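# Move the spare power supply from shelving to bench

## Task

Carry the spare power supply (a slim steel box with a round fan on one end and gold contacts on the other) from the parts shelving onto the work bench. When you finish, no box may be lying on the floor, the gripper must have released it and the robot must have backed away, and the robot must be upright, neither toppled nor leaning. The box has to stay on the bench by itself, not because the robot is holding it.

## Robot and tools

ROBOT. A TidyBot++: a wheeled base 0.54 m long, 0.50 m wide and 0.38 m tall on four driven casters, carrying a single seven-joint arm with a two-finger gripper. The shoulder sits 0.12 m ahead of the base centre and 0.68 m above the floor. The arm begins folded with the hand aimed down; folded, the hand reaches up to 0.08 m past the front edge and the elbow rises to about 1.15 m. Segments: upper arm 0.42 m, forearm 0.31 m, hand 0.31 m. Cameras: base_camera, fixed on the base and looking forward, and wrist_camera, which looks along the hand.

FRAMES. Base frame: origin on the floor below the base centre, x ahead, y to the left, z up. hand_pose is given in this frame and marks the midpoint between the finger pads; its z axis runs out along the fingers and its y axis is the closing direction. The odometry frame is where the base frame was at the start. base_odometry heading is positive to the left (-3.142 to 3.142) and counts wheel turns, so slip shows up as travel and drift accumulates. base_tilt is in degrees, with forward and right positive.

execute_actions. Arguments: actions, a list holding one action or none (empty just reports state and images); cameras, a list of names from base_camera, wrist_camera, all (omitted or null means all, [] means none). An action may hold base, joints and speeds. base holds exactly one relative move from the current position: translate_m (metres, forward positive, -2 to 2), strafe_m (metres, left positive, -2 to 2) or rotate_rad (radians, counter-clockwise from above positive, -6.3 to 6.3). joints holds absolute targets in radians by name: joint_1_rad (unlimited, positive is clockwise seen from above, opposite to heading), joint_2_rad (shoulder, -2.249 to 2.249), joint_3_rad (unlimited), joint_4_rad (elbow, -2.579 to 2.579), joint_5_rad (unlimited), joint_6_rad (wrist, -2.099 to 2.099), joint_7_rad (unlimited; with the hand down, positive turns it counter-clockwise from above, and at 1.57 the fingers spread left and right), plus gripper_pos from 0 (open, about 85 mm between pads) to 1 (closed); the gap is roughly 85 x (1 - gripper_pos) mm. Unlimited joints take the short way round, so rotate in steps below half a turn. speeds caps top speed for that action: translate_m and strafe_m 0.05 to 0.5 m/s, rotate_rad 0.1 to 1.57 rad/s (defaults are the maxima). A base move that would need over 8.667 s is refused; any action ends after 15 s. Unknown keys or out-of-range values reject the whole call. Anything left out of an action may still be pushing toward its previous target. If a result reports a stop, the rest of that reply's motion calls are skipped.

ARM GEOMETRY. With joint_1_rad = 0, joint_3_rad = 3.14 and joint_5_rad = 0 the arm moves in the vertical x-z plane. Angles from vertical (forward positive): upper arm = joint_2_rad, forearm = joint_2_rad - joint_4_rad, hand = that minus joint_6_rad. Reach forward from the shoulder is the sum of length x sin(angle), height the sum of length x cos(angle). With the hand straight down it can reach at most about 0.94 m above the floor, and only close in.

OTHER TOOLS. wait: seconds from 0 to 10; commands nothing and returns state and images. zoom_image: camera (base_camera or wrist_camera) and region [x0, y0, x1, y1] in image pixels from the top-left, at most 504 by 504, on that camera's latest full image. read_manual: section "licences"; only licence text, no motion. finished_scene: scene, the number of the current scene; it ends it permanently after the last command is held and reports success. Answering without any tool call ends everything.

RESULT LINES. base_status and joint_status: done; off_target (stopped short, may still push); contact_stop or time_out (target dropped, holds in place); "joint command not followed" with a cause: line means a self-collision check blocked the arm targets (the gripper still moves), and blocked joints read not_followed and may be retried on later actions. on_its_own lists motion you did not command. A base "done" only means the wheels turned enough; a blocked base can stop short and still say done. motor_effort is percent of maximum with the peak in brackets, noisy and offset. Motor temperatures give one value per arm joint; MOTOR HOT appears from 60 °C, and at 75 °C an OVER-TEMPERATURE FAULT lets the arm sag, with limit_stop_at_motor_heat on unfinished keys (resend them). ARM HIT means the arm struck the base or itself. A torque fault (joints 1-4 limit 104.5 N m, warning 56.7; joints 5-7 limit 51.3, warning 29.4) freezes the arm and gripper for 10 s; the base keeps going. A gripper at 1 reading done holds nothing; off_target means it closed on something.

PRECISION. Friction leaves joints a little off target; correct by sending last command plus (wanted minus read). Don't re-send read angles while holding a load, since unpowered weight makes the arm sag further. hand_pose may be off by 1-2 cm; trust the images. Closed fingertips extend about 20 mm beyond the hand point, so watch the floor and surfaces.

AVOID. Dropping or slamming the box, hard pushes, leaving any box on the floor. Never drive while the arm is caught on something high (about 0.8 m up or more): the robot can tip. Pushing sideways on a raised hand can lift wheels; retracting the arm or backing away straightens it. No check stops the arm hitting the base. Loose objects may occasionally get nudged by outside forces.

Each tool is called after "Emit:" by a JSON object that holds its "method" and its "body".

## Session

Emit:
{"method": "execute_actions", "body": {"actions": []}}

Scene clock: 0.00 s.
Motor temperatures (°C, as the motors report them): [29 26 27 28 36 36 36]
base_odometry: x=+0.000 y=+0.000 heading=+0.000 (m, m, rad; odometry frame)
base_tilt: forward=+0.0 right=-0.5 (deg)
base_status: not commanded
joint_positions: joint_1_rad=+0.026 joint_2_rad=-0.367 joint_3_rad=+3.172 joint_4_rad=-2.537 joint_5_rad=-0.044 joint_6_rad=-0.905 joint_7_rad=+1.578 gripper_pos=+0.000
joint_status: not commanded
motor_effort: joint_1_rad=+0 joint_2_rad=-1 joint_3_rad=+1 joint_4_rad=+17 joint_5_rad=-2 joint_6_rad=+0 joint_7_rad=-1 (%)
hand_pose: x=+0.2494 y=+0.0060 z=+0.5872 quat_wxyz=(-0.022, +0.999, -0.037, +0.034) (m; base frame)
pictures: base_camera, wrist_camera
camera_calibration (this result's frames):
wrist_camera: T_world_to_cam=[[-0.0945962, -0.994966, -0.0330828, 0.0538629], [-0.987839, 0.0979339, -0.120759, 0.378516], [0.123391, 0.0212571, -0.99213, 0.682816], [0, 0, 0, 1]] pos_world=[0.294754, 0.00200749, 0.724934]
Images, in order (width x height): base_camera 644x364, wrist_camera 644x476.

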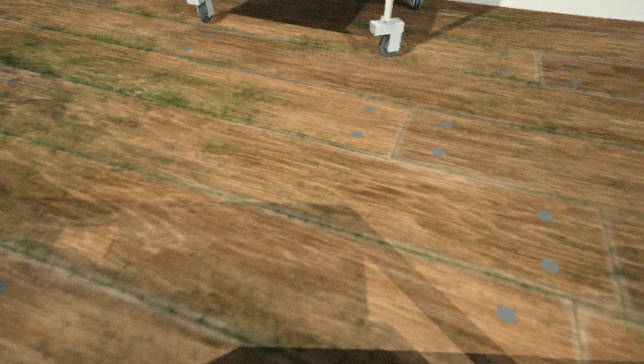

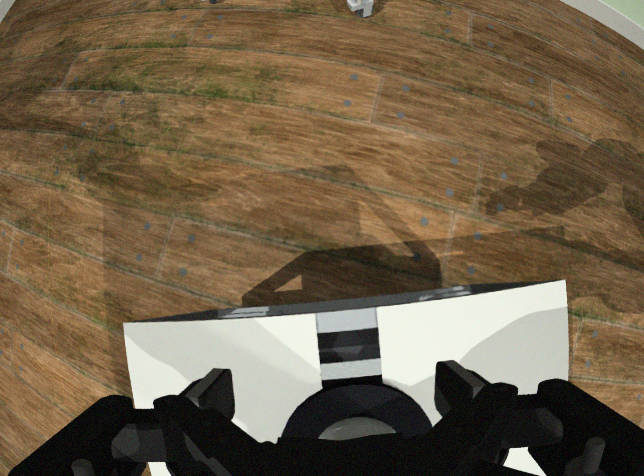

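Emit:
{"method": "execute_actions", "body": {"actions": [{"joints":{"joint_1_rad":-1.6,"joint_2_rad":-0.7,"joint_3_rad":3.12,"joint_4_rad":-1.8,"joint_5_rad":0.02,"joint_6_rad":-0.7}}], "cameras": ["wrist_camera"]}}

Scene clock: 2.93 s.
Motor temperatures (°C, as the motors report them): [29 26 27 28 36 36 36]
base_odometry: x=+0.000 y=+0.000 heading=+0.000 (m, m, rad; odometry frame)
base_tilt: forward=+0.0 right=-0.5 (deg)
base_status: not commanded
joint_positions: joint_1_rad=-1.589 joint_2_rad=-0.683 joint_3_rad=+3.134 joint_4_rad=-1.822 joint_5_rad=-0.005 joint_6_rad=-0.730 joint_7_rad=+1.578 gripper_pos=+0.000
joint_status: all done
motor_effort: joint_1_rad=+1(0) joint_2_rad=+4(4) joint_3_rad=+2(3) joint_4_rad=+23(23) joint_5_rad=-2(3) joint_6_rad=+7(7) joint_7_rad=+0(0) (%)
hand_pose: x=+0.1070 y=+0.3174 z=+1.0481 quat_wxyz=(-0.424, +0.559, +0.578, +0.416) (m; base frame)
pictures: wrist_camera
camera_calibration (this result's frames):
wrist_camera: T_world_to_cam=[[0.999924, 0.00781059, -0.00950809, -0.0946867], [-0.0073588, -0.239718, -0.970815, 1.1563], [-0.0098619, 0.970811, -0.239643, 0.0753025], [0, 0, 0, 1]] pos_world=[0.103931, 0.20482, 1.13969]
Images, in order (width x height): wrist_camera 644x476.

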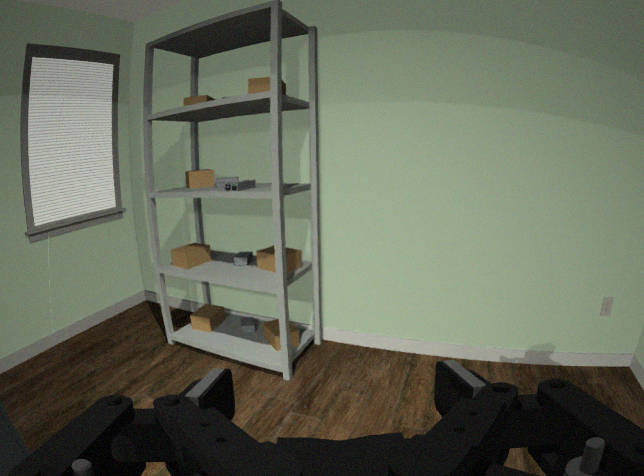

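Emit:
{"method": "execute_actions", "body": {"actions": [{"base":{"rotate_rad":1.21},"joints":{"joint_1_rad":-1.3}}], "cameras": ["base_camera"]}}

Emit:
{"method": "execute_actions", "body": {"actions": [{"base":{"translate_m":1.0},"joints":{"joint_6_rad":-1.15,"joint_4_rad":-1.45}}]}}

Scene clock: 5.20 s.
Motor temperatures (°C, as the motors report them): [29 26 27 28 36 36 36]
base_odometry: x=+0.000 y=+0.000 heading=+1.209 (m, m, rad; odometry frame)
base_tilt: forward=+0.0 right=-0.5 (deg)
base_status: done
joint_positions: joint_1_rad=-1.313 joint_2_rad=-0.684 joint_3_rad=+3.131 joint_4_rad=-1.822 joint_5_rad=-0.002 joint_6_rad=-0.730 joint_7_rad=+1.578 gripper_pos=+0.000
joint_status: all done
motor_effort: joint_1_rad=+0(0) joint_2_rad=+3(5) joint_3_rad=+2(2) joint_4_rad=+23(23) joint_5_rad=-2(2) joint_6_rad=+7(7) joint_7_rad=-1(1) (%)
hand_pose: x=+0.1934 y=+0.3082 z=+1.0486 quat_wxyz=(-0.362, +0.632, +0.497, +0.472) (m; base frame)
pictures: base_camera
Images, in order (width x height): base_camera 644x364.

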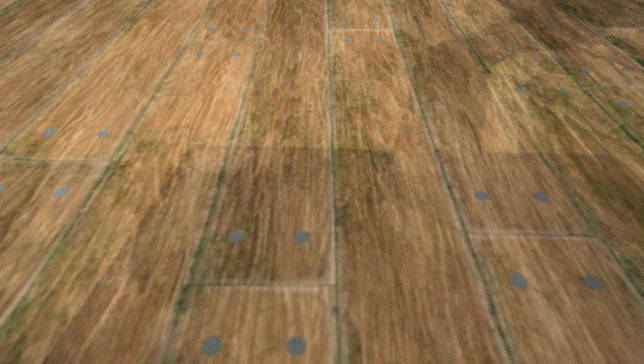

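Scene clock: 8.57 s.
Motor temperatures (°C, as the motors report them): [29 26 27 28 36 36 36]
base_odometry: x=+0.352 y=+0.936 heading=+1.210 (m, m, rad; odometry frame)
base_tilt: forward=+0.0 right=-0.5 (deg)
base_status: done
joint_positions: joint_1_rad=-1.311 joint_2_rad=-0.688 joint_3_rad=+3.126 joint_4_rad=-1.470 joint_5_rad=+0.000 joint_6_rad=-1.121 joint_7_rad=+1.578 gripper_pos=+0.000
joint_status: all done
motor_effort: joint_1_rad=+0(0) joint_2_rad=+7(8) joint_3_rad=+2(4) joint_4_rad=+19(24) joint_5_rad=-2(3) joint_6_rad=+7(7) joint_7_rad=+0(1) (%)
hand_pose: x=+0.1745 y=+0.2424 z=+1.1282 quat_wxyz=(-0.352, +0.639, +0.505, +0.462) (m; base frame)
pictures: base_camera, wrist_camera
camera_calibration (this result's frames):
wrist_camera: T_world_to_cam=[[0.96457, -0.263825, 0.0008721, -0.100537], [-0.0710089, -0.262796, -0.962235, 1.22359], [0.254091, 0.928081, -0.272219, 0.169012], [0, 0, 0, 1]] pos_world=[0.140917, 0.138174, 1.22348]
Images, in order (width x height): base_camera 644x364, wrist_camera 644x476.

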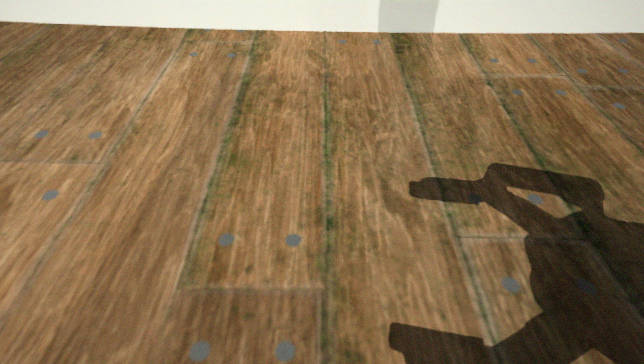

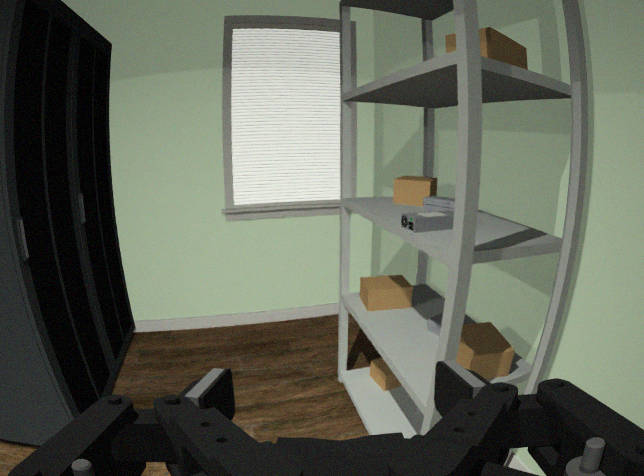

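Emit:
{"method": "execute_actions", "body": {"actions": [{"base":{"strafe_m":1.0},"joints":{"joint_1_rad":0.012,"joint_3_rad":3.155,"joint_6_rad":-1.3}}]}}

Scene clock: 12.17 s.
Motor temperatures (°C, as the motors report them): [29 26 27 28 36 36 36]
base_odometry: x=-0.584 y=+1.290 heading=+1.210 (m, m, rad; odometry frame)
base_tilt: forward=+0.0 right=-0.5 (deg)
base_status: done
joint_positions: joint_1_rad=+0.004 joint_2_rad=-0.695 joint_3_rad=+3.143 joint_4_rad=-1.469 joint_5_rad=+0.000 joint_6_rad=-1.269 joint_7_rad=+1.578 gripper_pos=+0.000
joint_status: all done
motor_effort: joint_1_rad=+1(0) joint_2_rad=+7(10) joint_3_rad=+1(3) joint_4_rad=+19(20) joint_5_rad=-2(1) joint_6_rad=+6(7) joint_7_rad=+0(1) (%)
hand_pose: x=+0.3467 y=-0.0004 z=+1.0883 quat_wxyz=(+0.003, +0.853, +0.001, +0.522) (m; base frame)
pictures: base_camera, wrist_camera
camera_calibration (this result's frames):
wrist_camera: T_world_to_cam=[[-0.0253425, -0.999653, -0.00720361, 0.0211279], [-0.403608, 0.016824, -0.914777, 1.19735], [0.914581, -0.0202753, -0.403894, 0.253611], [0, 0, 0, 1]] pos_world=[0.251848, 0.00611844, 1.1979]
Images, in order (width x height): base_camera 644x364, wrist_camera 644x476.

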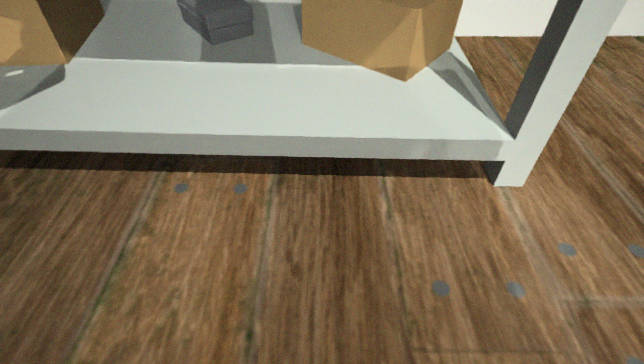

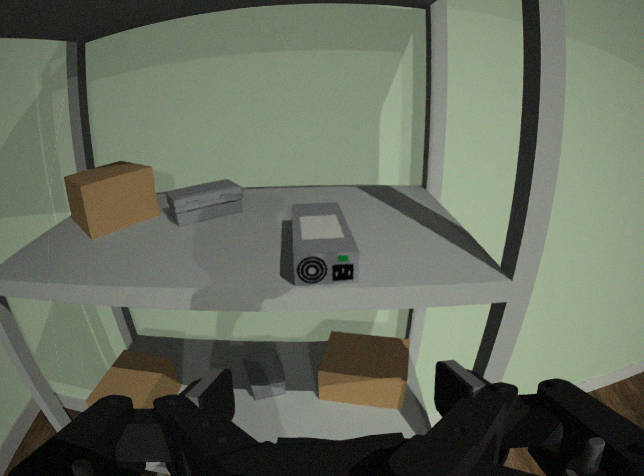

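Emit:
{"method": "execute_actions", "body": {"actions": [{"base":{"strafe_m":-0.046},"joints":{"joint_1_rad":-0.09,"joint_2_rad":0.205,"joint_4_rad":-0.63,"joint_6_rad":-1.50}}], "cameras": ["wrist_camera"]}}

Scene clock: 14.63 s.
Motor temperatures (°C, as the motors report them): [29 26 27 28 36 36 36]
base_odometry: x=-0.541 y=+1.273 heading=+1.210 (m, m, rad; odometry frame)
base_tilt: forward=+0.0 right=-0.5 (deg)
base_status: done
joint_positions: joint_1_rad=-0.077 joint_2_rad=+0.200 joint_3_rad=+3.152 joint_4_rad=-0.656 joint_5_rad=+0.001 joint_6_rad=-1.469 joint_7_rad=+1.578 gripper_pos=+0.000
joint_status: all done
motor_effort: joint_1_rad=+1(2) joint_2_rad=-21(23) joint_3_rad=+1(4) joint_4_rad=+19(19) joint_5_rad=-2(2) joint_6_rad=+5(6) joint_7_rad=+0(1) (%)
hand_pose: x=+0.6657 y=+0.0384 z=+1.0874 quat_wxyz=(-0.011, +0.917, +0.034, +0.397) (m; base frame)
pictures: wrist_camera
camera_calibration (this result's frames):
wrist_camera: T_world_to_cam=[[0.0450747, -0.998982, 0.00189963, 0.0111747], [-0.641009, -0.0303811, -0.766932, 1.32372], [0.766208, 0.0333516, -0.641726, 0.317605], [0, 0, 0, 1]] pos_world=[0.604663, 0.0407869, 1.219]
Images, in order (width x height): wrist_camera 644x476.

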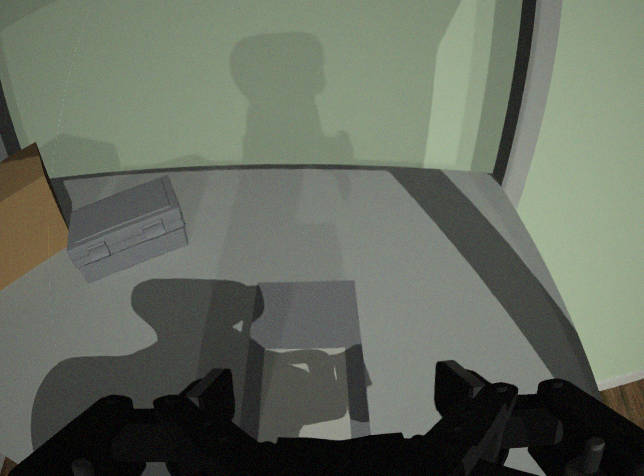

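Emit:
{"method": "execute_actions", "body": {"actions": [{"joints":{"joint_1_rad":-0.123,"joint_2_rad":0.148,"joint_4_rad":-0.82,"joint_6_rad":-1.357}}], "cameras": ["wrist_camera"]}}

Scene clock: 16.57 s.
Motor temperatures (°C, as the motors report them): [29 26 27 28 36 36 36]
base_odometry: x=-0.541 y=+1.273 heading=+1.210 (m, m, rad; odometry frame)
base_tilt: forward=+0.0 right=-0.5 (deg)
base_status: not commanded
joint_positions: joint_1_rad=-0.110 joint_2_rad=+0.170 joint_3_rad=+3.152 joint_4_rad=-0.799 joint_5_rad=+0.001 joint_6_rad=-1.387 joint_7_rad=+1.578 gripper_pos=+0.000
joint_status: all done
motor_effort: joint_1_rad=+0(1) joint_2_rad=-21(22) joint_3_rad=+1(1) joint_4_rad=+20(20) joint_5_rad=-2(1) joint_6_rad=+5(5) joint_7_rad=+0(0) (%)
hand_pose: x=+0.6665 y=+0.0569 z=+1.0544 quat_wxyz=(-0.017, +0.923, +0.050, +0.382) (m; base frame)
pictures: wrist_camera
camera_calibration (this result's frames):
wrist_camera: T_world_to_cam=[[0.0787287, -0.996893, 0.0023233, 0.00663149], [-0.66371, -0.0541545, -0.746027, 1.29391], [0.743836, 0.0571917, -0.665911, 0.334235], [0, 0, 0, 1]] pos_world=[0.609645, 0.0575666, 1.18785]
Images, in order (width x height): wrist_camera 644x476.

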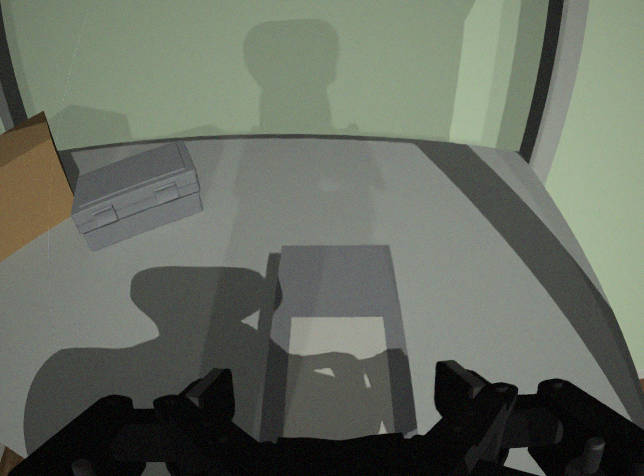

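Emit:
{"method": "execute_actions", "body": {"actions": [{"joints":{"joint_2_rad":0.069,"joint_4_rad":-1.078,"joint_6_rad":-1.178}}], "cameras": ["wrist_camera"]}}

Scene clock: 17.97 s.
Motor temperatures (°C, as the motors report them): [29 26 27 28 36 36 36]
base_odometry: x=-0.541 y=+1.273 heading=+1.210 (m, m, rad; odometry frame)
base_tilt: forward=+0.0 right=-0.5 (deg)
base_status: not commanded
joint_positions: joint_1_rad=-0.110 joint_2_rad=+0.091 joint_3_rad=+3.152 joint_4_rad=-1.057 joint_5_rad=+0.001 joint_6_rad=-1.209 joint_7_rad=+1.578 gripper_pos=+0.000
joint_status: all done
motor_effort: joint_1_rad=+1(1) joint_2_rad=-20(22) joint_3_rad=+1(1) joint_4_rad=+22(22) joint_5_rad=-2(1) joint_6_rad=+5(5) joint_7_rad=-1(1) (%)
hand_pose: x=+0.6610 y=+0.0559 z=+1.0099 quat_wxyz=(-0.017, +0.923, +0.050, +0.382) (m; base frame)
pictures: wrist_camera
camera_calibration (this result's frames):
wrist_camera: T_world_to_cam=[[0.0787384, -0.996894, 0.00159591, 0.0069605], [-0.663889, -0.0536305, -0.745906, 1.25696], [0.743674, 0.0576719, -0.66605, 0.308987], [0, 0, 0, 1]] pos_world=[0.604149, 0.0565305, 1.14337]
Images, in order (width x height): wrist_camera 644x476.

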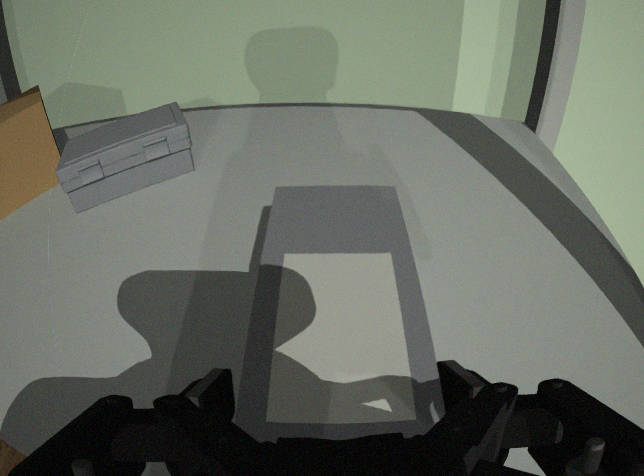

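Emit:
{"method": "execute_actions", "body": {"actions": [{"joints":{"joint_4_rad":-1.098,"joint_6_rad":-1.16,"joint_2_rad":0.064}}], "cameras": ["wrist_camera"]}}

Emit:
{"method": "execute_actions", "body": {"actions": [{"joints":{"gripper_pos":1.0}}], "cameras": ["wrist_camera"]}}

Scene clock: 18.73 s.
Motor temperatures (°C, as the motors report them): [29 26 27 28 36 36 36]
base_odometry: x=-0.541 y=+1.273 heading=+1.210 (m, m, rad; odometry frame)
base_tilt: forward=+0.0 right=-0.5 (deg)
base_status: not commanded
joint_positions: joint_1_rad=-0.110 joint_2_rad=+0.084 joint_3_rad=+3.152 joint_4_rad=-1.077 joint_5_rad=+0.001 joint_6_rad=-1.190 joint_7_rad=+1.578 gripper_pos=+0.000
joint_status: all done
motor_effort: joint_1_rad=+0(1) joint_2_rad=-20(20) joint_3_rad=+1(1) joint_4_rad=+22(23) joint_5_rad=-1(1) joint_6_rad=+5(5) joint_7_rad=+0(0) (%)
hand_pose: x=+0.6610 y=+0.0559 z=+1.0074 quat_wxyz=(-0.017, +0.922, +0.050, +0.385) (m; base frame)
pictures: wrist_camera
camera_calibration (this result's frames):
wrist_camera: T_world_to_cam=[[0.0787415, -0.996894, 0.00142573, 0.00710786], [-0.660134, -0.0532135, -0.74926, 1.25599], [0.747009, 0.0580567, -0.662274, 0.30131], [0, 0, 0, 1]] pos_world=[0.603483, 0.0564285, 1.1406]
Images, in order (width x height): wrist_camera 644x476.

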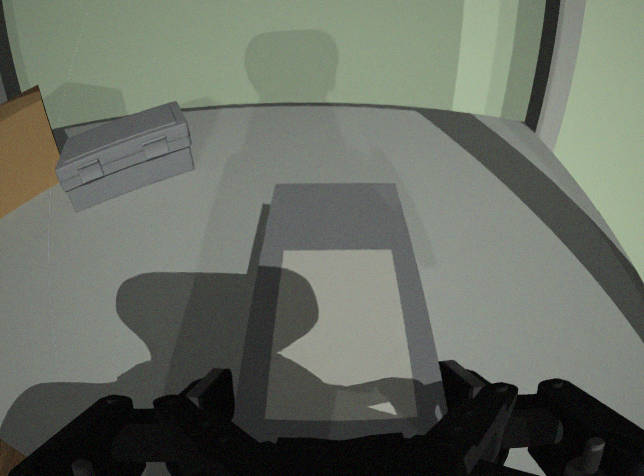

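Scene clock: 19.83 s.
Motor temperatures (°C, as the motors report them): [29 26 27 28 36 36 36]
base_odometry: x=-0.541 y=+1.273 heading=+1.210 (m, m, rad; odometry frame)
base_tilt: forward=+0.0 right=-0.5 (deg)
base_status: not commanded
joint_positions: joint_1_rad=-0.112 joint_2_rad=+0.080 joint_3_rad=+3.154 joint_4_rad=-1.079 joint_5_rad=+0.003 joint_6_rad=-1.185 joint_7_rad=+1.578 gripper_pos=+0.175
joint_status: gripper_pos off_target (ended at +0.175, target +1.000)
motor_effort: joint_1_rad=+0(2) joint_2_rad=-20(22) joint_3_rad=+1(2) joint_4_rad=+20(27) joint_5_rad=+0(5) joint_6_rad=+5(10) joint_7_rad=+0(1) (%)
hand_pose: x=+0.6609 y=+0.0550 z=+1.0097 quat_wxyz=(-0.016, +0.920, +0.049, +0.388) (m; base frame)
pictures: wrist_camera
camera_calibration (this result's frames):
wrist_camera: T_world_to_cam=[[0.07732, -0.996999, 0.00373238, 0.00480399], [-0.654732, -0.0535987, -0.753959, 1.25876], [0.751896, 0.0558523, -0.656911, 0.294462], [0, 0, 0, 1]] pos_world=[0.602376, 0.0558113, 1.14247]
Images, in order (width x height): wrist_camera 644x476.

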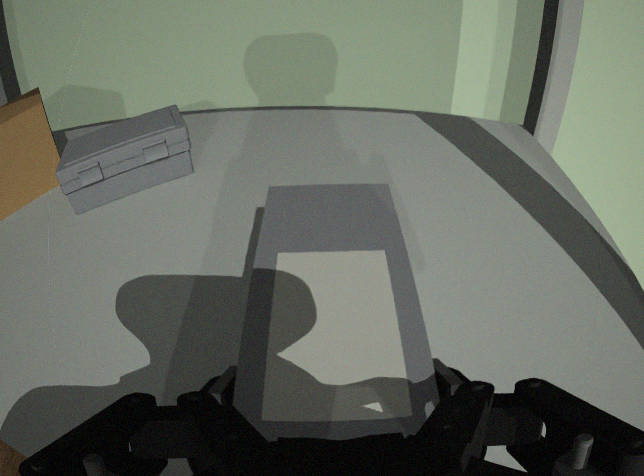

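Emit:
{"method": "execute_actions", "body": {"actions": [{"joints":{"joint_2_rad":-0.08,"joint_4_rad":-1.05,"joint_6_rad":-1.18}}], "cameras": ["wrist_camera"]}}

Emit:
{"method": "execute_actions", "body": {"actions": [{"base":{"translate_m":-0.15},"joints":{"joint_1_rad":0.012,"joint_2_rad":-0.5,"joint_4_rad":-1.3,"joint_6_rad":-1.35},"speeds":{"translate_m":0.3}}]}}

Scene clock: 21.20 s.
Motor temperatures (°C, as the motors report them): [29 26 27 28 36 36 36]
base_odometry: x=-0.541 y=+1.273 heading=+1.210 (m, m, rad; odometry frame)
base_tilt: forward=+0.0 right=-0.5 (deg)
base_status: not commanded
joint_positions: joint_1_rad=-0.112 joint_2_rad=-0.039 joint_3_rad=+3.154 joint_4_rad=-1.097 joint_5_rad=+0.003 joint_6_rad=-1.192 joint_7_rad=+1.578 gripper_pos=+0.175
joint_status: joint_2_rad off_target (ended at -0.039, target -0.080); joint_4_rad off_target (ended at -1.097, target -1.050); the others done
motor_effort: joint_1_rad=+0(1) joint_2_rad=-22(31) joint_3_rad=+1(1) joint_4_rad=+30(32) joint_5_rad=-2(2) joint_6_rad=+12(12) joint_7_rad=+0(1) (%)
hand_pose: x=+0.6165 y=+0.0502 z=+1.0609 quat_wxyz=(-0.019, +0.901, +0.048, +0.431) (m; base frame)
pictures: wrist_camera
camera_calibration (this result's frames):
wrist_camera: T_world_to_cam=[[0.0774831, -0.996994, 0.000166209, 0.00696511], [-0.581746, -0.0453468, -0.812105, 1.28429], [0.809671, 0.0628278, -0.583511, 0.247906], [0, 0, 0, 1]] pos_world=[0.545871, 0.0496074, 1.18764]
Images, in order (width x height): wrist_camera 644x476.

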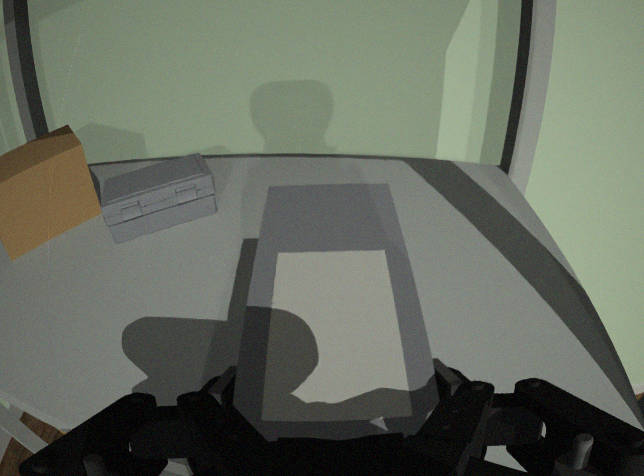

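Scene clock: 23.07 s.
Motor temperatures (°C, as the motors report them): [29 26 27 28 36 36 36]
base_odometry: x=-0.594 y=+1.133 heading=+1.209 (m, m, rad; odometry frame)
base_tilt: forward=+0.0 right=-0.5 (deg)
base_status: done
joint_positions: joint_1_rad=-0.001 joint_2_rad=-0.481 joint_3_rad=+3.154 joint_4_rad=-1.321 joint_5_rad=+0.003 joint_6_rad=-1.367 joint_7_rad=+1.578 gripper_pos=+0.175
joint_status: all done
motor_effort: joint_1_rad=+1(0) joint_2_rad=-3(30) joint_3_rad=+1(0) joint_4_rad=+27(33) joint_5_rad=-3(2) joint_6_rad=+12(14) joint_7_rad=-1(1) (%)
hand_pose: x=+0.4088 y=-0.0048 z=+1.0800 quat_wxyz=(+0.003, +0.893, -0.003, +0.451) (m; base frame)
pictures: base_camera, wrist_camera
camera_calibration (this result's frames):
wrist_camera: T_world_to_cam=[[-0.0328918, -0.999438, -0.00641885, 0.0204483], [-0.546885, 0.023373, -0.836882, 1.18932], [0.836562, -0.0240162, -0.547346, 0.380222], [0, 0, 0, 1]] pos_world=[0.333015, 0.00177032, 1.20357]
Images, in order (width x height): base_camera 644x364, wrist_camera 644x476.

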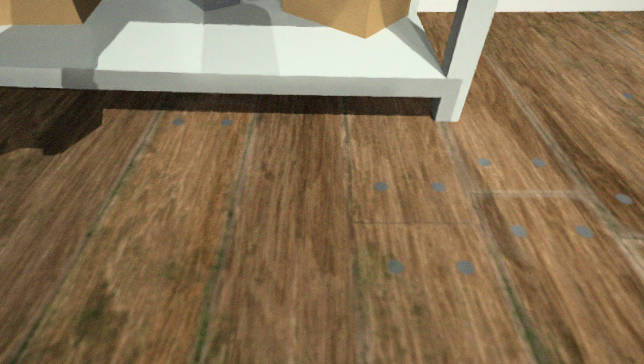

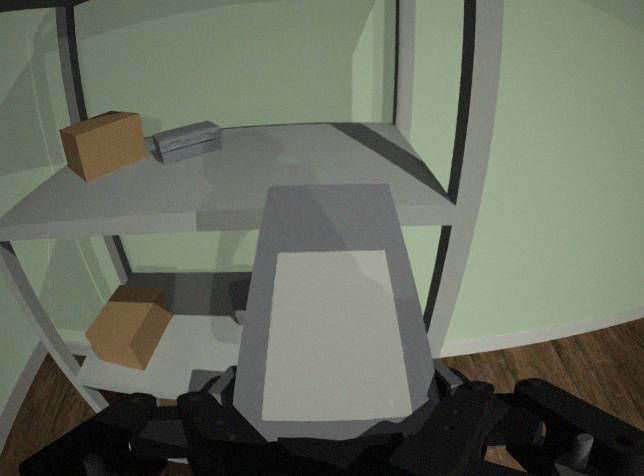

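Emit:
{"method": "execute_actions", "body": {"actions": [{"base":{"strafe_m":-0.45}}], "cameras": []}}

Emit:
{"method": "execute_actions", "body": {"actions": [{"base":{"rotate_rad":-3.09},"speeds":{"rotate_rad":1.3}}]}}

Scene clock: 25.47 s.
Motor temperatures (°C, as the motors report them): [29 26 27 28 36 36 36]
base_odometry: x=-0.173 y=+0.973 heading=+1.208 (m, m, rad; odometry frame)
base_tilt: forward=+0.0 right=-0.5 (deg)
base_status: done
joint_positions: joint_1_rad=+0.001 joint_2_rad=-0.481 joint_3_rad=+3.159 joint_4_rad=-1.321 joint_5_rad=+0.005 joint_6_rad=-1.368 joint_7_rad=+1.578 gripper_pos=+0.175
joint_status: not commanded
motor_effort: joint_1_rad=+0(1) joint_2_rad=-3(4) joint_3_rad=+1(5) joint_4_rad=+27(28) joint_5_rad=-2(0) joint_6_rad=+12(13) joint_7_rad=+0(0) (%)
hand_pose: x=+0.4086 y=-0.0082 z=+1.0797 quat_wxyz=(+0.004, +0.893, -0.007, +0.450) (m; base frame)
pictures: none
No camera images: the call's "cameras" was empty. Leave "cameras" out to get every camera's image.

Scene clock: 29.00 s.
Motor temperatures (°C, as the motors report them): [29 26 27 28 36 36 36]
base_odometry: x=-0.173 y=+0.973 heading=-1.881 (m, m, rad; odometry frame)
base_tilt: forward=+0.0 right=-0.5 (deg)
base_status: done
joint_positions: joint_1_rad=+0.004 joint_2_rad=-0.481 joint_3_rad=+3.157 joint_4_rad=-1.321 joint_5_rad=+0.005 joint_6_rad=-1.368 joint_7_rad=+1.578 gripper_pos=+0.175
joint_status: not commanded
motor_effort: joint_1_rad=+1(1) joint_2_rad=-4(6) joint_3_rad=+1(3) joint_4_rad=+27(28) joint_5_rad=-3(3) joint_6_rad=+12(13) joint_7_rad=-1(0) (%)
hand_pose: x=+0.4085 y=-0.0082 z=+1.0796 quat_wxyz=(+0.005, +0.893, -0.007, +0.450) (m; base frame)
pictures: base_camera, wrist_camera
camera_calibration (this result's frames):
wrist_camera: T_world_to_cam=[[-0.0418031, -0.999105, -0.00647563, 0.0207754], [-0.547744, 0.0283374, -0.836166, 1.1886], [0.835601, -0.0314073, -0.548438, 0.381636], [0, 0, 0, 1]] pos_world=[0.333023, -0.000938962, 1.20331]
Images, in order (width x height): base_camera 644x364, wrist_camera 644x476.

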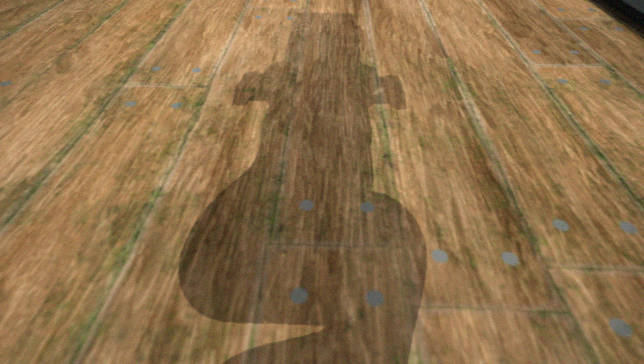

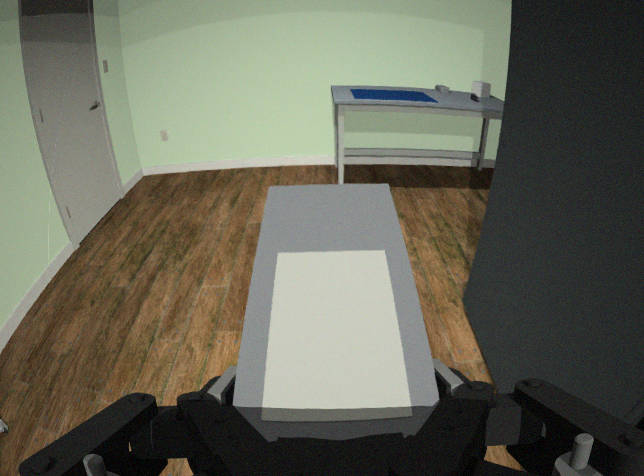

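Emit:
{"method": "execute_actions", "body": {"actions": [{"base":{"translate_m":2.0},"joints":{"joint_3_rad":3.125}}]}}

Scene clock: 34.43 s.
Motor temperatures (°C, as the motors report them): [29 26 27 28 36 36 36]
base_odometry: x=-0.786 y=-0.931 heading=-1.882 (m, m, rad; odometry frame)
base_tilt: forward=+0.0 right=-0.5 (deg)
base_status: done
joint_positions: joint_1_rad=+0.004 joint_2_rad=-0.476 joint_3_rad=+3.131 joint_4_rad=-1.322 joint_5_rad=+0.005 joint_6_rad=-1.371 joint_7_rad=+1.578 gripper_pos=+0.175
joint_status: all done
motor_effort: joint_1_rad=+0(0) joint_2_rad=-4(7) joint_3_rad=+2(2) joint_4_rad=+27(28) joint_5_rad=-1(3) joint_6_rad=+12(13) joint_7_rad=+0(1) (%)
hand_pose: x=+0.4100 y=+0.0032 z=+1.0767 quat_wxyz=(+0.005, +0.895, +0.006, +0.446) (m; base frame)
pictures: base_camera, wrist_camera
camera_calibration (this result's frames):
wrist_camera: T_world_to_cam=[[-0.0189258, -0.999805, 0.0056362, 0.00974376], [-0.556126, 0.00584212, -0.831078, 1.18474], [0.830883, -0.0188632, -0.556128, 0.389343], [0, 0, 0, 1]] pos_world=[0.335552, 0.0101647, 1.20108]
Images, in order (width x height): base_camera 644x364, wrist_camera 644x476.

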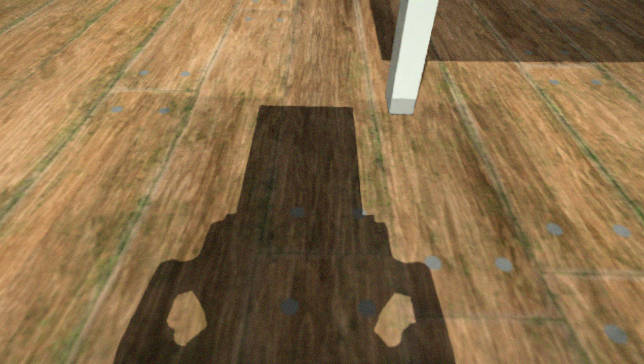

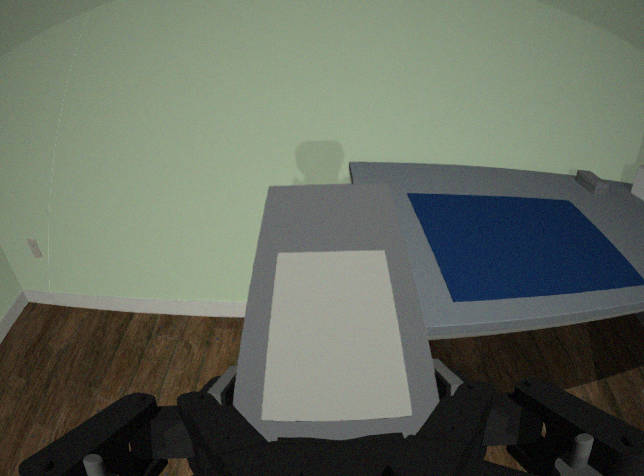

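Emit:
{"method": "execute_actions", "body": {"actions": [{"base":{"translate_m":0.28},"joints":{"joint_2_rad":-0.3,"joint_4_rad":-1.5,"joint_6_rad":-0.95}}], "cameras": []}}

Emit:
{"method": "execute_actions", "body": {"actions": [{"base":{"strafe_m":-0.45},"joints":{"joint_2_rad":-0.125,"joint_4_rad":-1.595,"joint_6_rad":-0.745}}]}}

Scene clock: 36.67 s.
Motor temperatures (°C, as the motors report them): [29 26 27 28 36 36 36]
base_odometry: x=-0.872 y=-1.197 heading=-1.882 (m, m, rad; odometry frame)
base_tilt: forward=+0.0 right=-0.5 (deg)
base_status: done
joint_positions: joint_1_rad=+0.004 joint_2_rad=-0.250 joint_3_rad=+3.131 joint_4_rad=-1.535 joint_5_rad=+0.005 joint_6_rad=-1.015 joint_7_rad=+1.578 gripper_pos=+0.175
joint_status: joint_2_rad off_target (ended at -0.250, target -0.300); joint_6_rad off_target (ended at -1.015, target -0.950); the others done
motor_effort: joint_1_rad=+0(0) joint_2_rad=-16(23) joint_3_rad=+1(2) joint_4_rad=+31(34) joint_5_rad=-1(1) joint_6_rad=+12(14) joint_7_rad=-1(0) (%)
hand_pose: x=+0.5484 y=+0.0034 z=+0.9704 quat_wxyz=(+0.004, +0.913, +0.007, +0.408) (m; base frame)
pictures: none
No camera images: the call's "cameras" was empty. Leave "cameras" out to get every camera's image.

Scene clock: 38.93 s.
Motor temperatures (°C, as the motors report them): [29 26 27 28 36 36 36]
base_odometry: x=-1.300 y=-1.060 heading=-1.881 (m, m, rad; odometry frame)
base_tilt: forward=+0.0 right=-0.5 (deg)
base_status: done
joint_positions: joint_1_rad=+0.013 joint_2_rad=-0.079 joint_3_rad=+3.130 joint_4_rad=-1.630 joint_5_rad=+0.005 joint_6_rad=-0.815 joint_7_rad=+1.578 gripper_pos=+0.175
joint_status: joint_2_rad off_target (ended at -0.079, target -0.125); joint_6_rad off_target (ended at -0.815, target -0.745); the others done
motor_effort: joint_1_rad=+0(1) joint_2_rad=-23(27) joint_3_rad=+1(4) joint_4_rad=+32(35) joint_5_rad=-2(0) joint_6_rad=+11(12) joint_7_rad=+0(0) (%)
hand_pose: x=+0.6181 y=-0.0003 z=+0.8851 quat_wxyz=(+0.004, +0.926, +0.004, +0.378) (m; base frame)
pictures: base_camera, wrist_camera
camera_calibration (this result's frames):
wrist_camera: T_world_to_cam=[[-0.0225995, -0.999725, 0.0062461, 0.0129496], [-0.673259, 0.0106003, -0.73933, 1.1324], [0.739061, -0.0209137, -0.673314, 0.270347], [0, 0, 0, 1]] pos_world=[0.562892, 0.00659614, 1.01917]
Images, in order (width x height): base_camera 644x364, wrist_camera 644x476.

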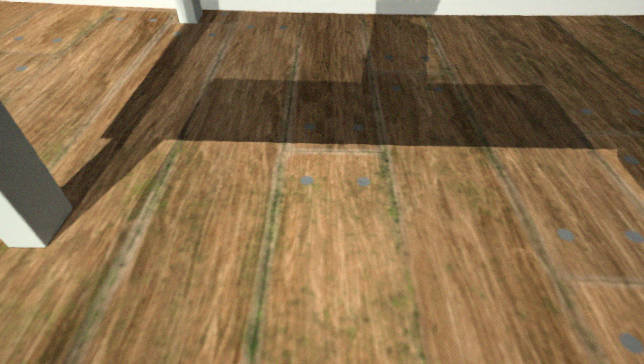

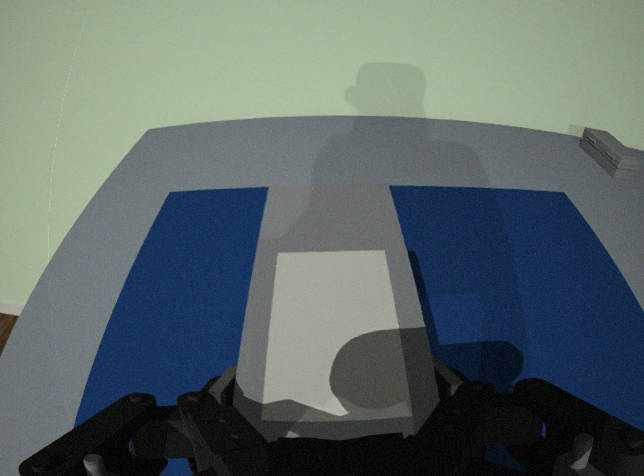

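Emit:
{"method": "execute_actions", "body": {"actions": [{"joints":{"joint_4_rad":-1.775,"joint_6_rad":-0.555}}], "cameras": ["wrist_camera"]}}

Scene clock: 40.33 s.
Motor temperatures (°C, as the motors report them): [29 26 27 28 36 36 36]
base_odometry: x=-1.300 y=-1.060 heading=-1.881 (m, m, rad; odometry frame)
base_tilt: forward=+0.0 right=-0.5 (deg)
base_status: not commanded
joint_positions: joint_1_rad=+0.013 joint_2_rad=-0.079 joint_3_rad=+3.130 joint_4_rad=-1.808 joint_5_rad=+0.005 joint_6_rad=-0.626 joint_7_rad=+1.578 gripper_pos=+0.175
joint_status: joint_6_rad off_target (ended at -0.626, target -0.555); the others done
motor_effort: joint_1_rad=+2(0) joint_2_rad=-23(24) joint_3_rad=+1(1) joint_4_rad=+32(34) joint_5_rad=-2(2) joint_6_rad=+11(13) joint_7_rad=+0(0) (%)
hand_pose: x=+0.6166 y=-0.0002 z=+0.8318 quat_wxyz=(+0.004, +0.924, +0.004, +0.383) (m; base frame)
pictures: wrist_camera
camera_calibration (this result's frames):
wrist_camera: T_world_to_cam=[[-0.0216891, -0.999747, 0.00595236, 0.0131148], [-0.665149, 0.0099847, -0.746644, 1.0931], [0.746395, -0.0201532, -0.665198, 0.224259], [0, 0, 0, 1]] pos_world=[0.559974, 0.00671672, 0.965256]
Images, in order (width x height): wrist_camera 644x476.

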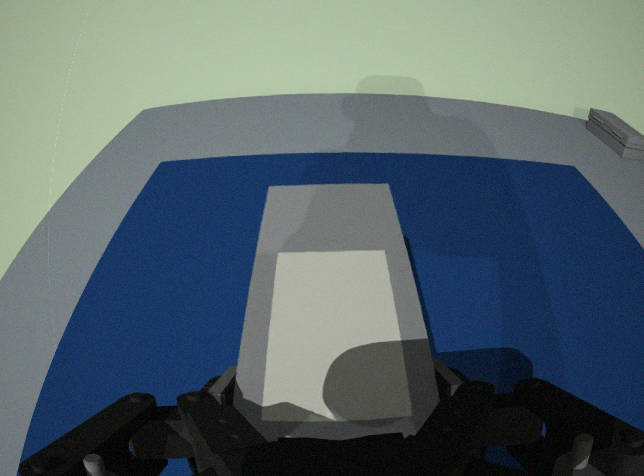

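Emit:
{"method": "execute_actions", "body": {"actions": [{"joints":{"joint_4_rad":-1.83,"joint_6_rad":-0.50}}], "cameras": ["wrist_camera"]}}

Scene clock: 41.17 s.
Motor temperatures (°C, as the motors report them): [29 26 27 28 36 36 36]
base_odometry: x=-1.300 y=-1.060 heading=-1.881 (m, m, rad; odometry frame)
base_tilt: forward=+0.0 right=-0.5 (deg)
base_status: not commanded
joint_positions: joint_1_rad=+0.013 joint_2_rad=-0.079 joint_3_rad=+3.130 joint_4_rad=-1.858 joint_5_rad=+0.005 joint_6_rad=-0.570 joint_7_rad=+1.578 gripper_pos=+0.175
joint_status: joint_6_rad off_target (ended at -0.570, target -0.500); the others done
motor_effort: joint_1_rad=+1(0) joint_2_rad=-23(23) joint_3_rad=+1(1) joint_4_rad=+32(33) joint_5_rad=-2(2) joint_6_rad=+11(12) joint_7_rad=+0(0) (%)
hand_pose: x=+0.6148 y=-0.0001 z=+0.8172 quat_wxyz=(+0.004, +0.923, +0.004, +0.385) (m; base frame)
pictures: wrist_camera
camera_calibration (this result's frames):
wrist_camera: T_world_to_cam=[[-0.0214317, -0.999753, 0.00579876, 0.0131933], [-0.661393, 0.00982826, -0.749975, 1.08141], [0.749733, -0.0199085, -0.661441, 0.210785], [0, 0, 0, 1]] pos_world=[0.557489, 0.00675801, 0.950378]
Images, in order (width x height): wrist_camera 644x476.

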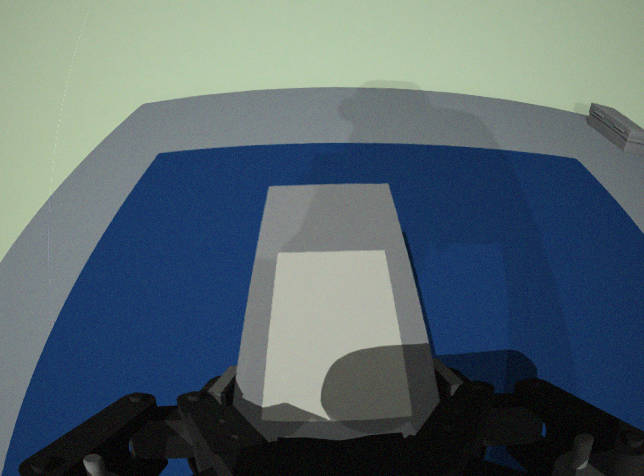

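Emit:
{"method": "execute_actions", "body": {"actions": [{"joints":{"joint_4_rad":-1.88,"joint_6_rad":-0.46}}], "cameras": ["wrist_camera"]}}

Scene clock: 42.03 s.
Motor temperatures (°C, as the motors report them): [29 26 27 28 36 36 36]
base_odometry: x=-1.300 y=-1.060 heading=-1.881 (m, m, rad; odometry frame)
base_tilt: forward=+0.0 right=-0.5 (deg)
base_status: not commanded
joint_positions: joint_1_rad=+0.013 joint_2_rad=-0.079 joint_3_rad=+3.130 joint_4_rad=-1.908 joint_5_rad=+0.005 joint_6_rad=-0.531 joint_7_rad=+1.578 gripper_pos=+0.175
joint_status: joint_6_rad off_target (ended at -0.531, target -0.460); the others done
motor_effort: joint_1_rad=+1(1) joint_2_rad=-22(23) joint_3_rad=+1(1) joint_4_rad=+31(33) joint_5_rad=-1(2) joint_6_rad=+11(12) joint_7_rad=-1(1) (%)
hand_pose: x=+0.6090 y=-0.0001 z=+0.7999 quat_wxyz=(+0.004, +0.925, +0.004, +0.381) (m; base frame)
pictures: wrist_camera
camera_calibration (this result's frames):
wrist_camera: T_world_to_cam=[[-0.021183, -0.999758, 0.00594862, 0.0129456], [-0.668798, 0.0097474, -0.74338, 1.06377], [0.743143, -0.0197254, -0.668842, 0.213569], [0, 0, 0, 1]] pos_world=[0.553008, 0.00678624, 0.933552]
Images, in order (width x height): wrist_camera 644x476.

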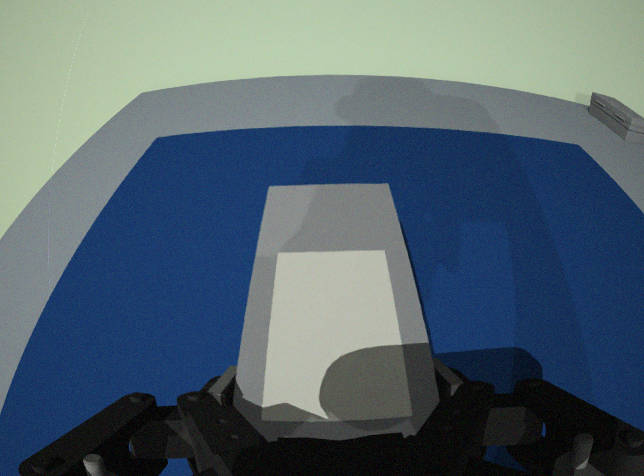

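Emit:
{"method": "execute_actions", "body": {"actions": [{"joints":{"joint_4_rad":-1.925,"joint_6_rad":-0.42}}], "cameras": ["wrist_camera"]}}

Scene clock: 42.87 s.
Motor temperatures (°C, as the motors report them): [29 26 27 28 36 36 36]
base_odometry: x=-1.300 y=-1.060 heading=-1.881 (m, m, rad; odometry frame)
base_tilt: forward=+0.0 right=-0.5 (deg)
base_status: not commanded
joint_positions: joint_1_rad=+0.013 joint_2_rad=-0.079 joint_3_rad=+3.130 joint_4_rad=-1.952 joint_5_rad=+0.005 joint_6_rad=-0.490 joint_7_rad=+1.578 gripper_pos=+0.175
joint_status: joint_6_rad off_target (ended at -0.490, target -0.420); the others done
motor_effort: joint_1_rad=+1(0) joint_2_rad=-22(23) joint_3_rad=+1(1) joint_4_rad=+31(32) joint_5_rad=-2(2) joint_6_rad=+11(11) joint_7_rad=-1(1) (%)
hand_pose: x=+0.6045 y=+0.0000 z=+0.7859 quat_wxyz=(+0.004, +0.925, +0.004, +0.379) (m; base frame)
pictures: wrist_camera
camera_calibration (this result's frames):
wrist_camera: T_world_to_cam=[[-0.0209657, -0.999762, 0.00595381, 0.0128483], [-0.671188, 0.0096611, -0.741224, 1.05012], [0.74099, -0.0195364, -0.671231, 0.210785], [0, 0, 0, 1]] pos_world=[0.548907, 0.0068179, 0.919782]
Images, in order (width x height): wrist_camera 644x476.

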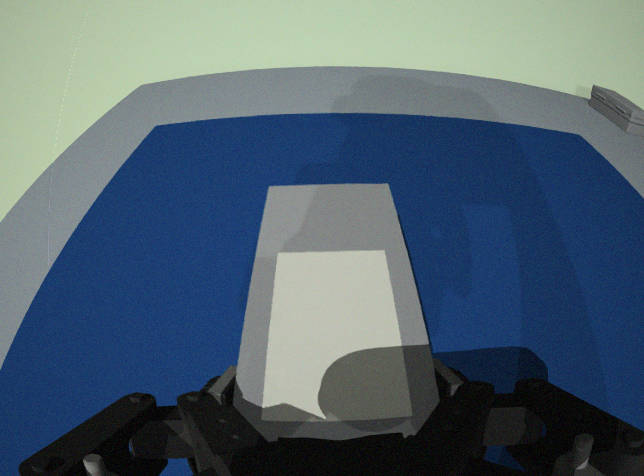

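Emit:
{"method": "execute_actions", "body": {"actions": [{"joints":{"joint_4_rad":-1.965,"joint_6_rad":-0.385}}], "cameras": ["wrist_camera"]}}

Scene clock: 43.67 s.
Motor temperatures (°C, as the motors report them): [29 26 27 28 36 36 36]
base_odometry: x=-1.300 y=-1.060 heading=-1.881 (m, m, rad; odometry frame)
base_tilt: forward=+0.0 right=-0.5 (deg)
base_status: not commanded
joint_positions: joint_1_rad=+0.013 joint_2_rad=-0.086 joint_3_rad=+3.130 joint_4_rad=-1.979 joint_5_rad=+0.005 joint_6_rad=-0.449 joint_7_rad=+1.578 gripper_pos=+0.175
joint_status: joint_6_rad off_target (ended at -0.449, target -0.385); the others done
motor_effort: joint_1_rad=+0(0) joint_2_rad=-20(22) joint_3_rad=+1(1) joint_4_rad=+29(31) joint_5_rad=-1(1) joint_6_rad=+10(11) joint_7_rad=+0(1) (%)
hand_pose: x=+0.6040 y=+0.0001 z=+0.7840 quat_wxyz=(+0.004, +0.921, +0.004, +0.389) (m; base frame)
pictures: wrist_camera
camera_calibration (this result's frames):
wrist_camera: T_world_to_cam=[[-0.0208711, -0.999767, 0.00557468, 0.0131515], [-0.656128, 0.00948969, -0.75459, 1.04977], [0.754361, -0.0194068, -0.656172, 0.189974], [0, 0, 0, 1]] pos_world=[0.545746, 0.00687329, 0.916726]
Images, in order (width x height): wrist_camera 644x476.

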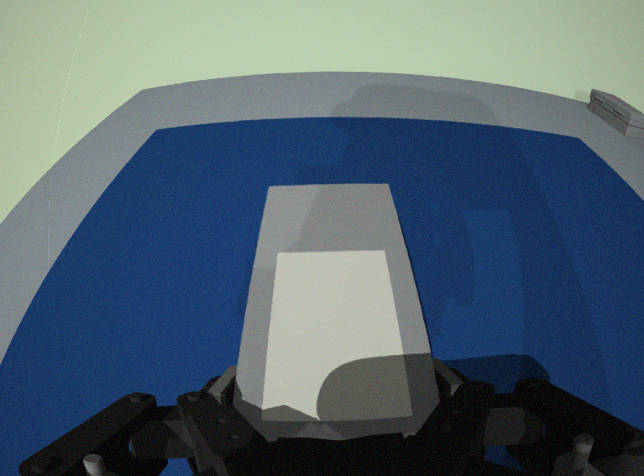

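It has touched down. I'll take the load off the joints so the arm doesn't spring up, then release.

Emit:
{"method": "execute_actions", "body": {"actions": [{"joints":{"joint_2_rad":-0.095,"joint_4_rad":-1.975,"joint_6_rad":-0.48}}], "cameras": []}}

Emit:
{"method": "execute_actions", "body": {"actions": [{"joints":{"gripper_pos":0.0}}], "cameras": ["wrist_camera"]}}

Scene clock: 44.43 s.
Motor temperatures (°C, as the motors report them): [29 26 27 28 36 36 36]
base_odometry: x=-1.300 y=-1.060 heading=-1.881 (m, m, rad; odometry frame)
base_tilt: forward=+0.0 right=-0.5 (deg)
base_status: not commanded
joint_positions: joint_1_rad=+0.013 joint_2_rad=-0.085 joint_3_rad=+3.130 joint_4_rad=-1.977 joint_5_rad=+0.005 joint_6_rad=-0.455 joint_7_rad=+1.578 gripper_pos=+0.175
joint_status: all done
motor_effort: joint_1_rad=+1(1) joint_2_rad=-18(20) joint_3_rad=+1(1) joint_4_rad=+23(29) joint_5_rad=-1(0) joint_6_rad=+5(10) joint_7_rad=+0(0) (%)
hand_pose: x=+0.6035 y=+0.0001 z=+0.7835 quat_wxyz=(+0.004, +0.922, +0.004, +0.387) (m; base frame)
pictures: none
No camera images: the call's "cameras" was empty. Leave "cameras" out to get every camera's image.

Scene clock: 45.53 s.
Motor temperatures (°C, as the motors report them): [29 26 27 28 36 36 36]
base_odometry: x=-1.300 y=-1.060 heading=-1.881 (m, m, rad; odometry frame)
base_tilt: forward=+0.0 right=-0.5 (deg)
base_status: not commanded
joint_positions: joint_1_rad=+0.013 joint_2_rad=-0.088 joint_3_rad=+3.130 joint_4_rad=-1.977 joint_5_rad=+0.005 joint_6_rad=-0.455 joint_7_rad=+1.578 gripper_pos=+0.000
joint_status: all done
motor_effort: joint_1_rad=+1(0) joint_2_rad=-15(19) joint_3_rad=+1(1) joint_4_rad=+22(24) joint_5_rad=-1(0) joint_6_rad=+5(5) joint_7_rad=-1(0) (%)
hand_pose: x=+0.6032 y=+0.0001 z=+0.7849 quat_wxyz=(+0.004, +0.922, +0.004, +0.388) (m; base frame)
pictures: wrist_camera
camera_calibration (this result's frames):
wrist_camera: T_world_to_cam=[[-0.0208943, -0.999766, 0.00563309, 0.0130933], [-0.657034, 0.00948427, -0.753802, 1.04985], [0.753572, -0.0194513, -0.657078, 0.192382], [0, 0, 0, 1]] pos_world=[0.545086, 0.00687528, 0.917713]
Images, in order (width x height): wrist_camera 644x476.

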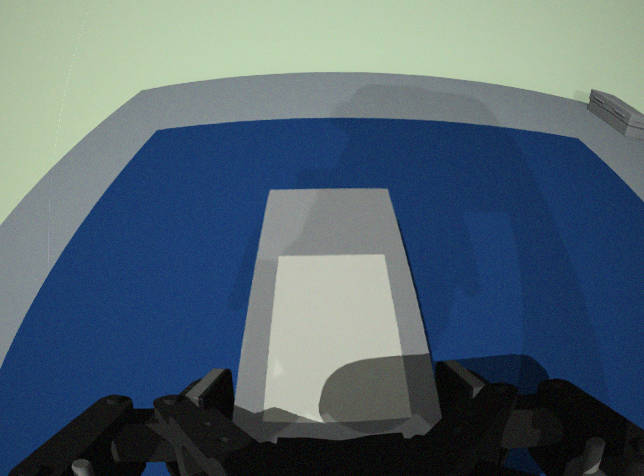

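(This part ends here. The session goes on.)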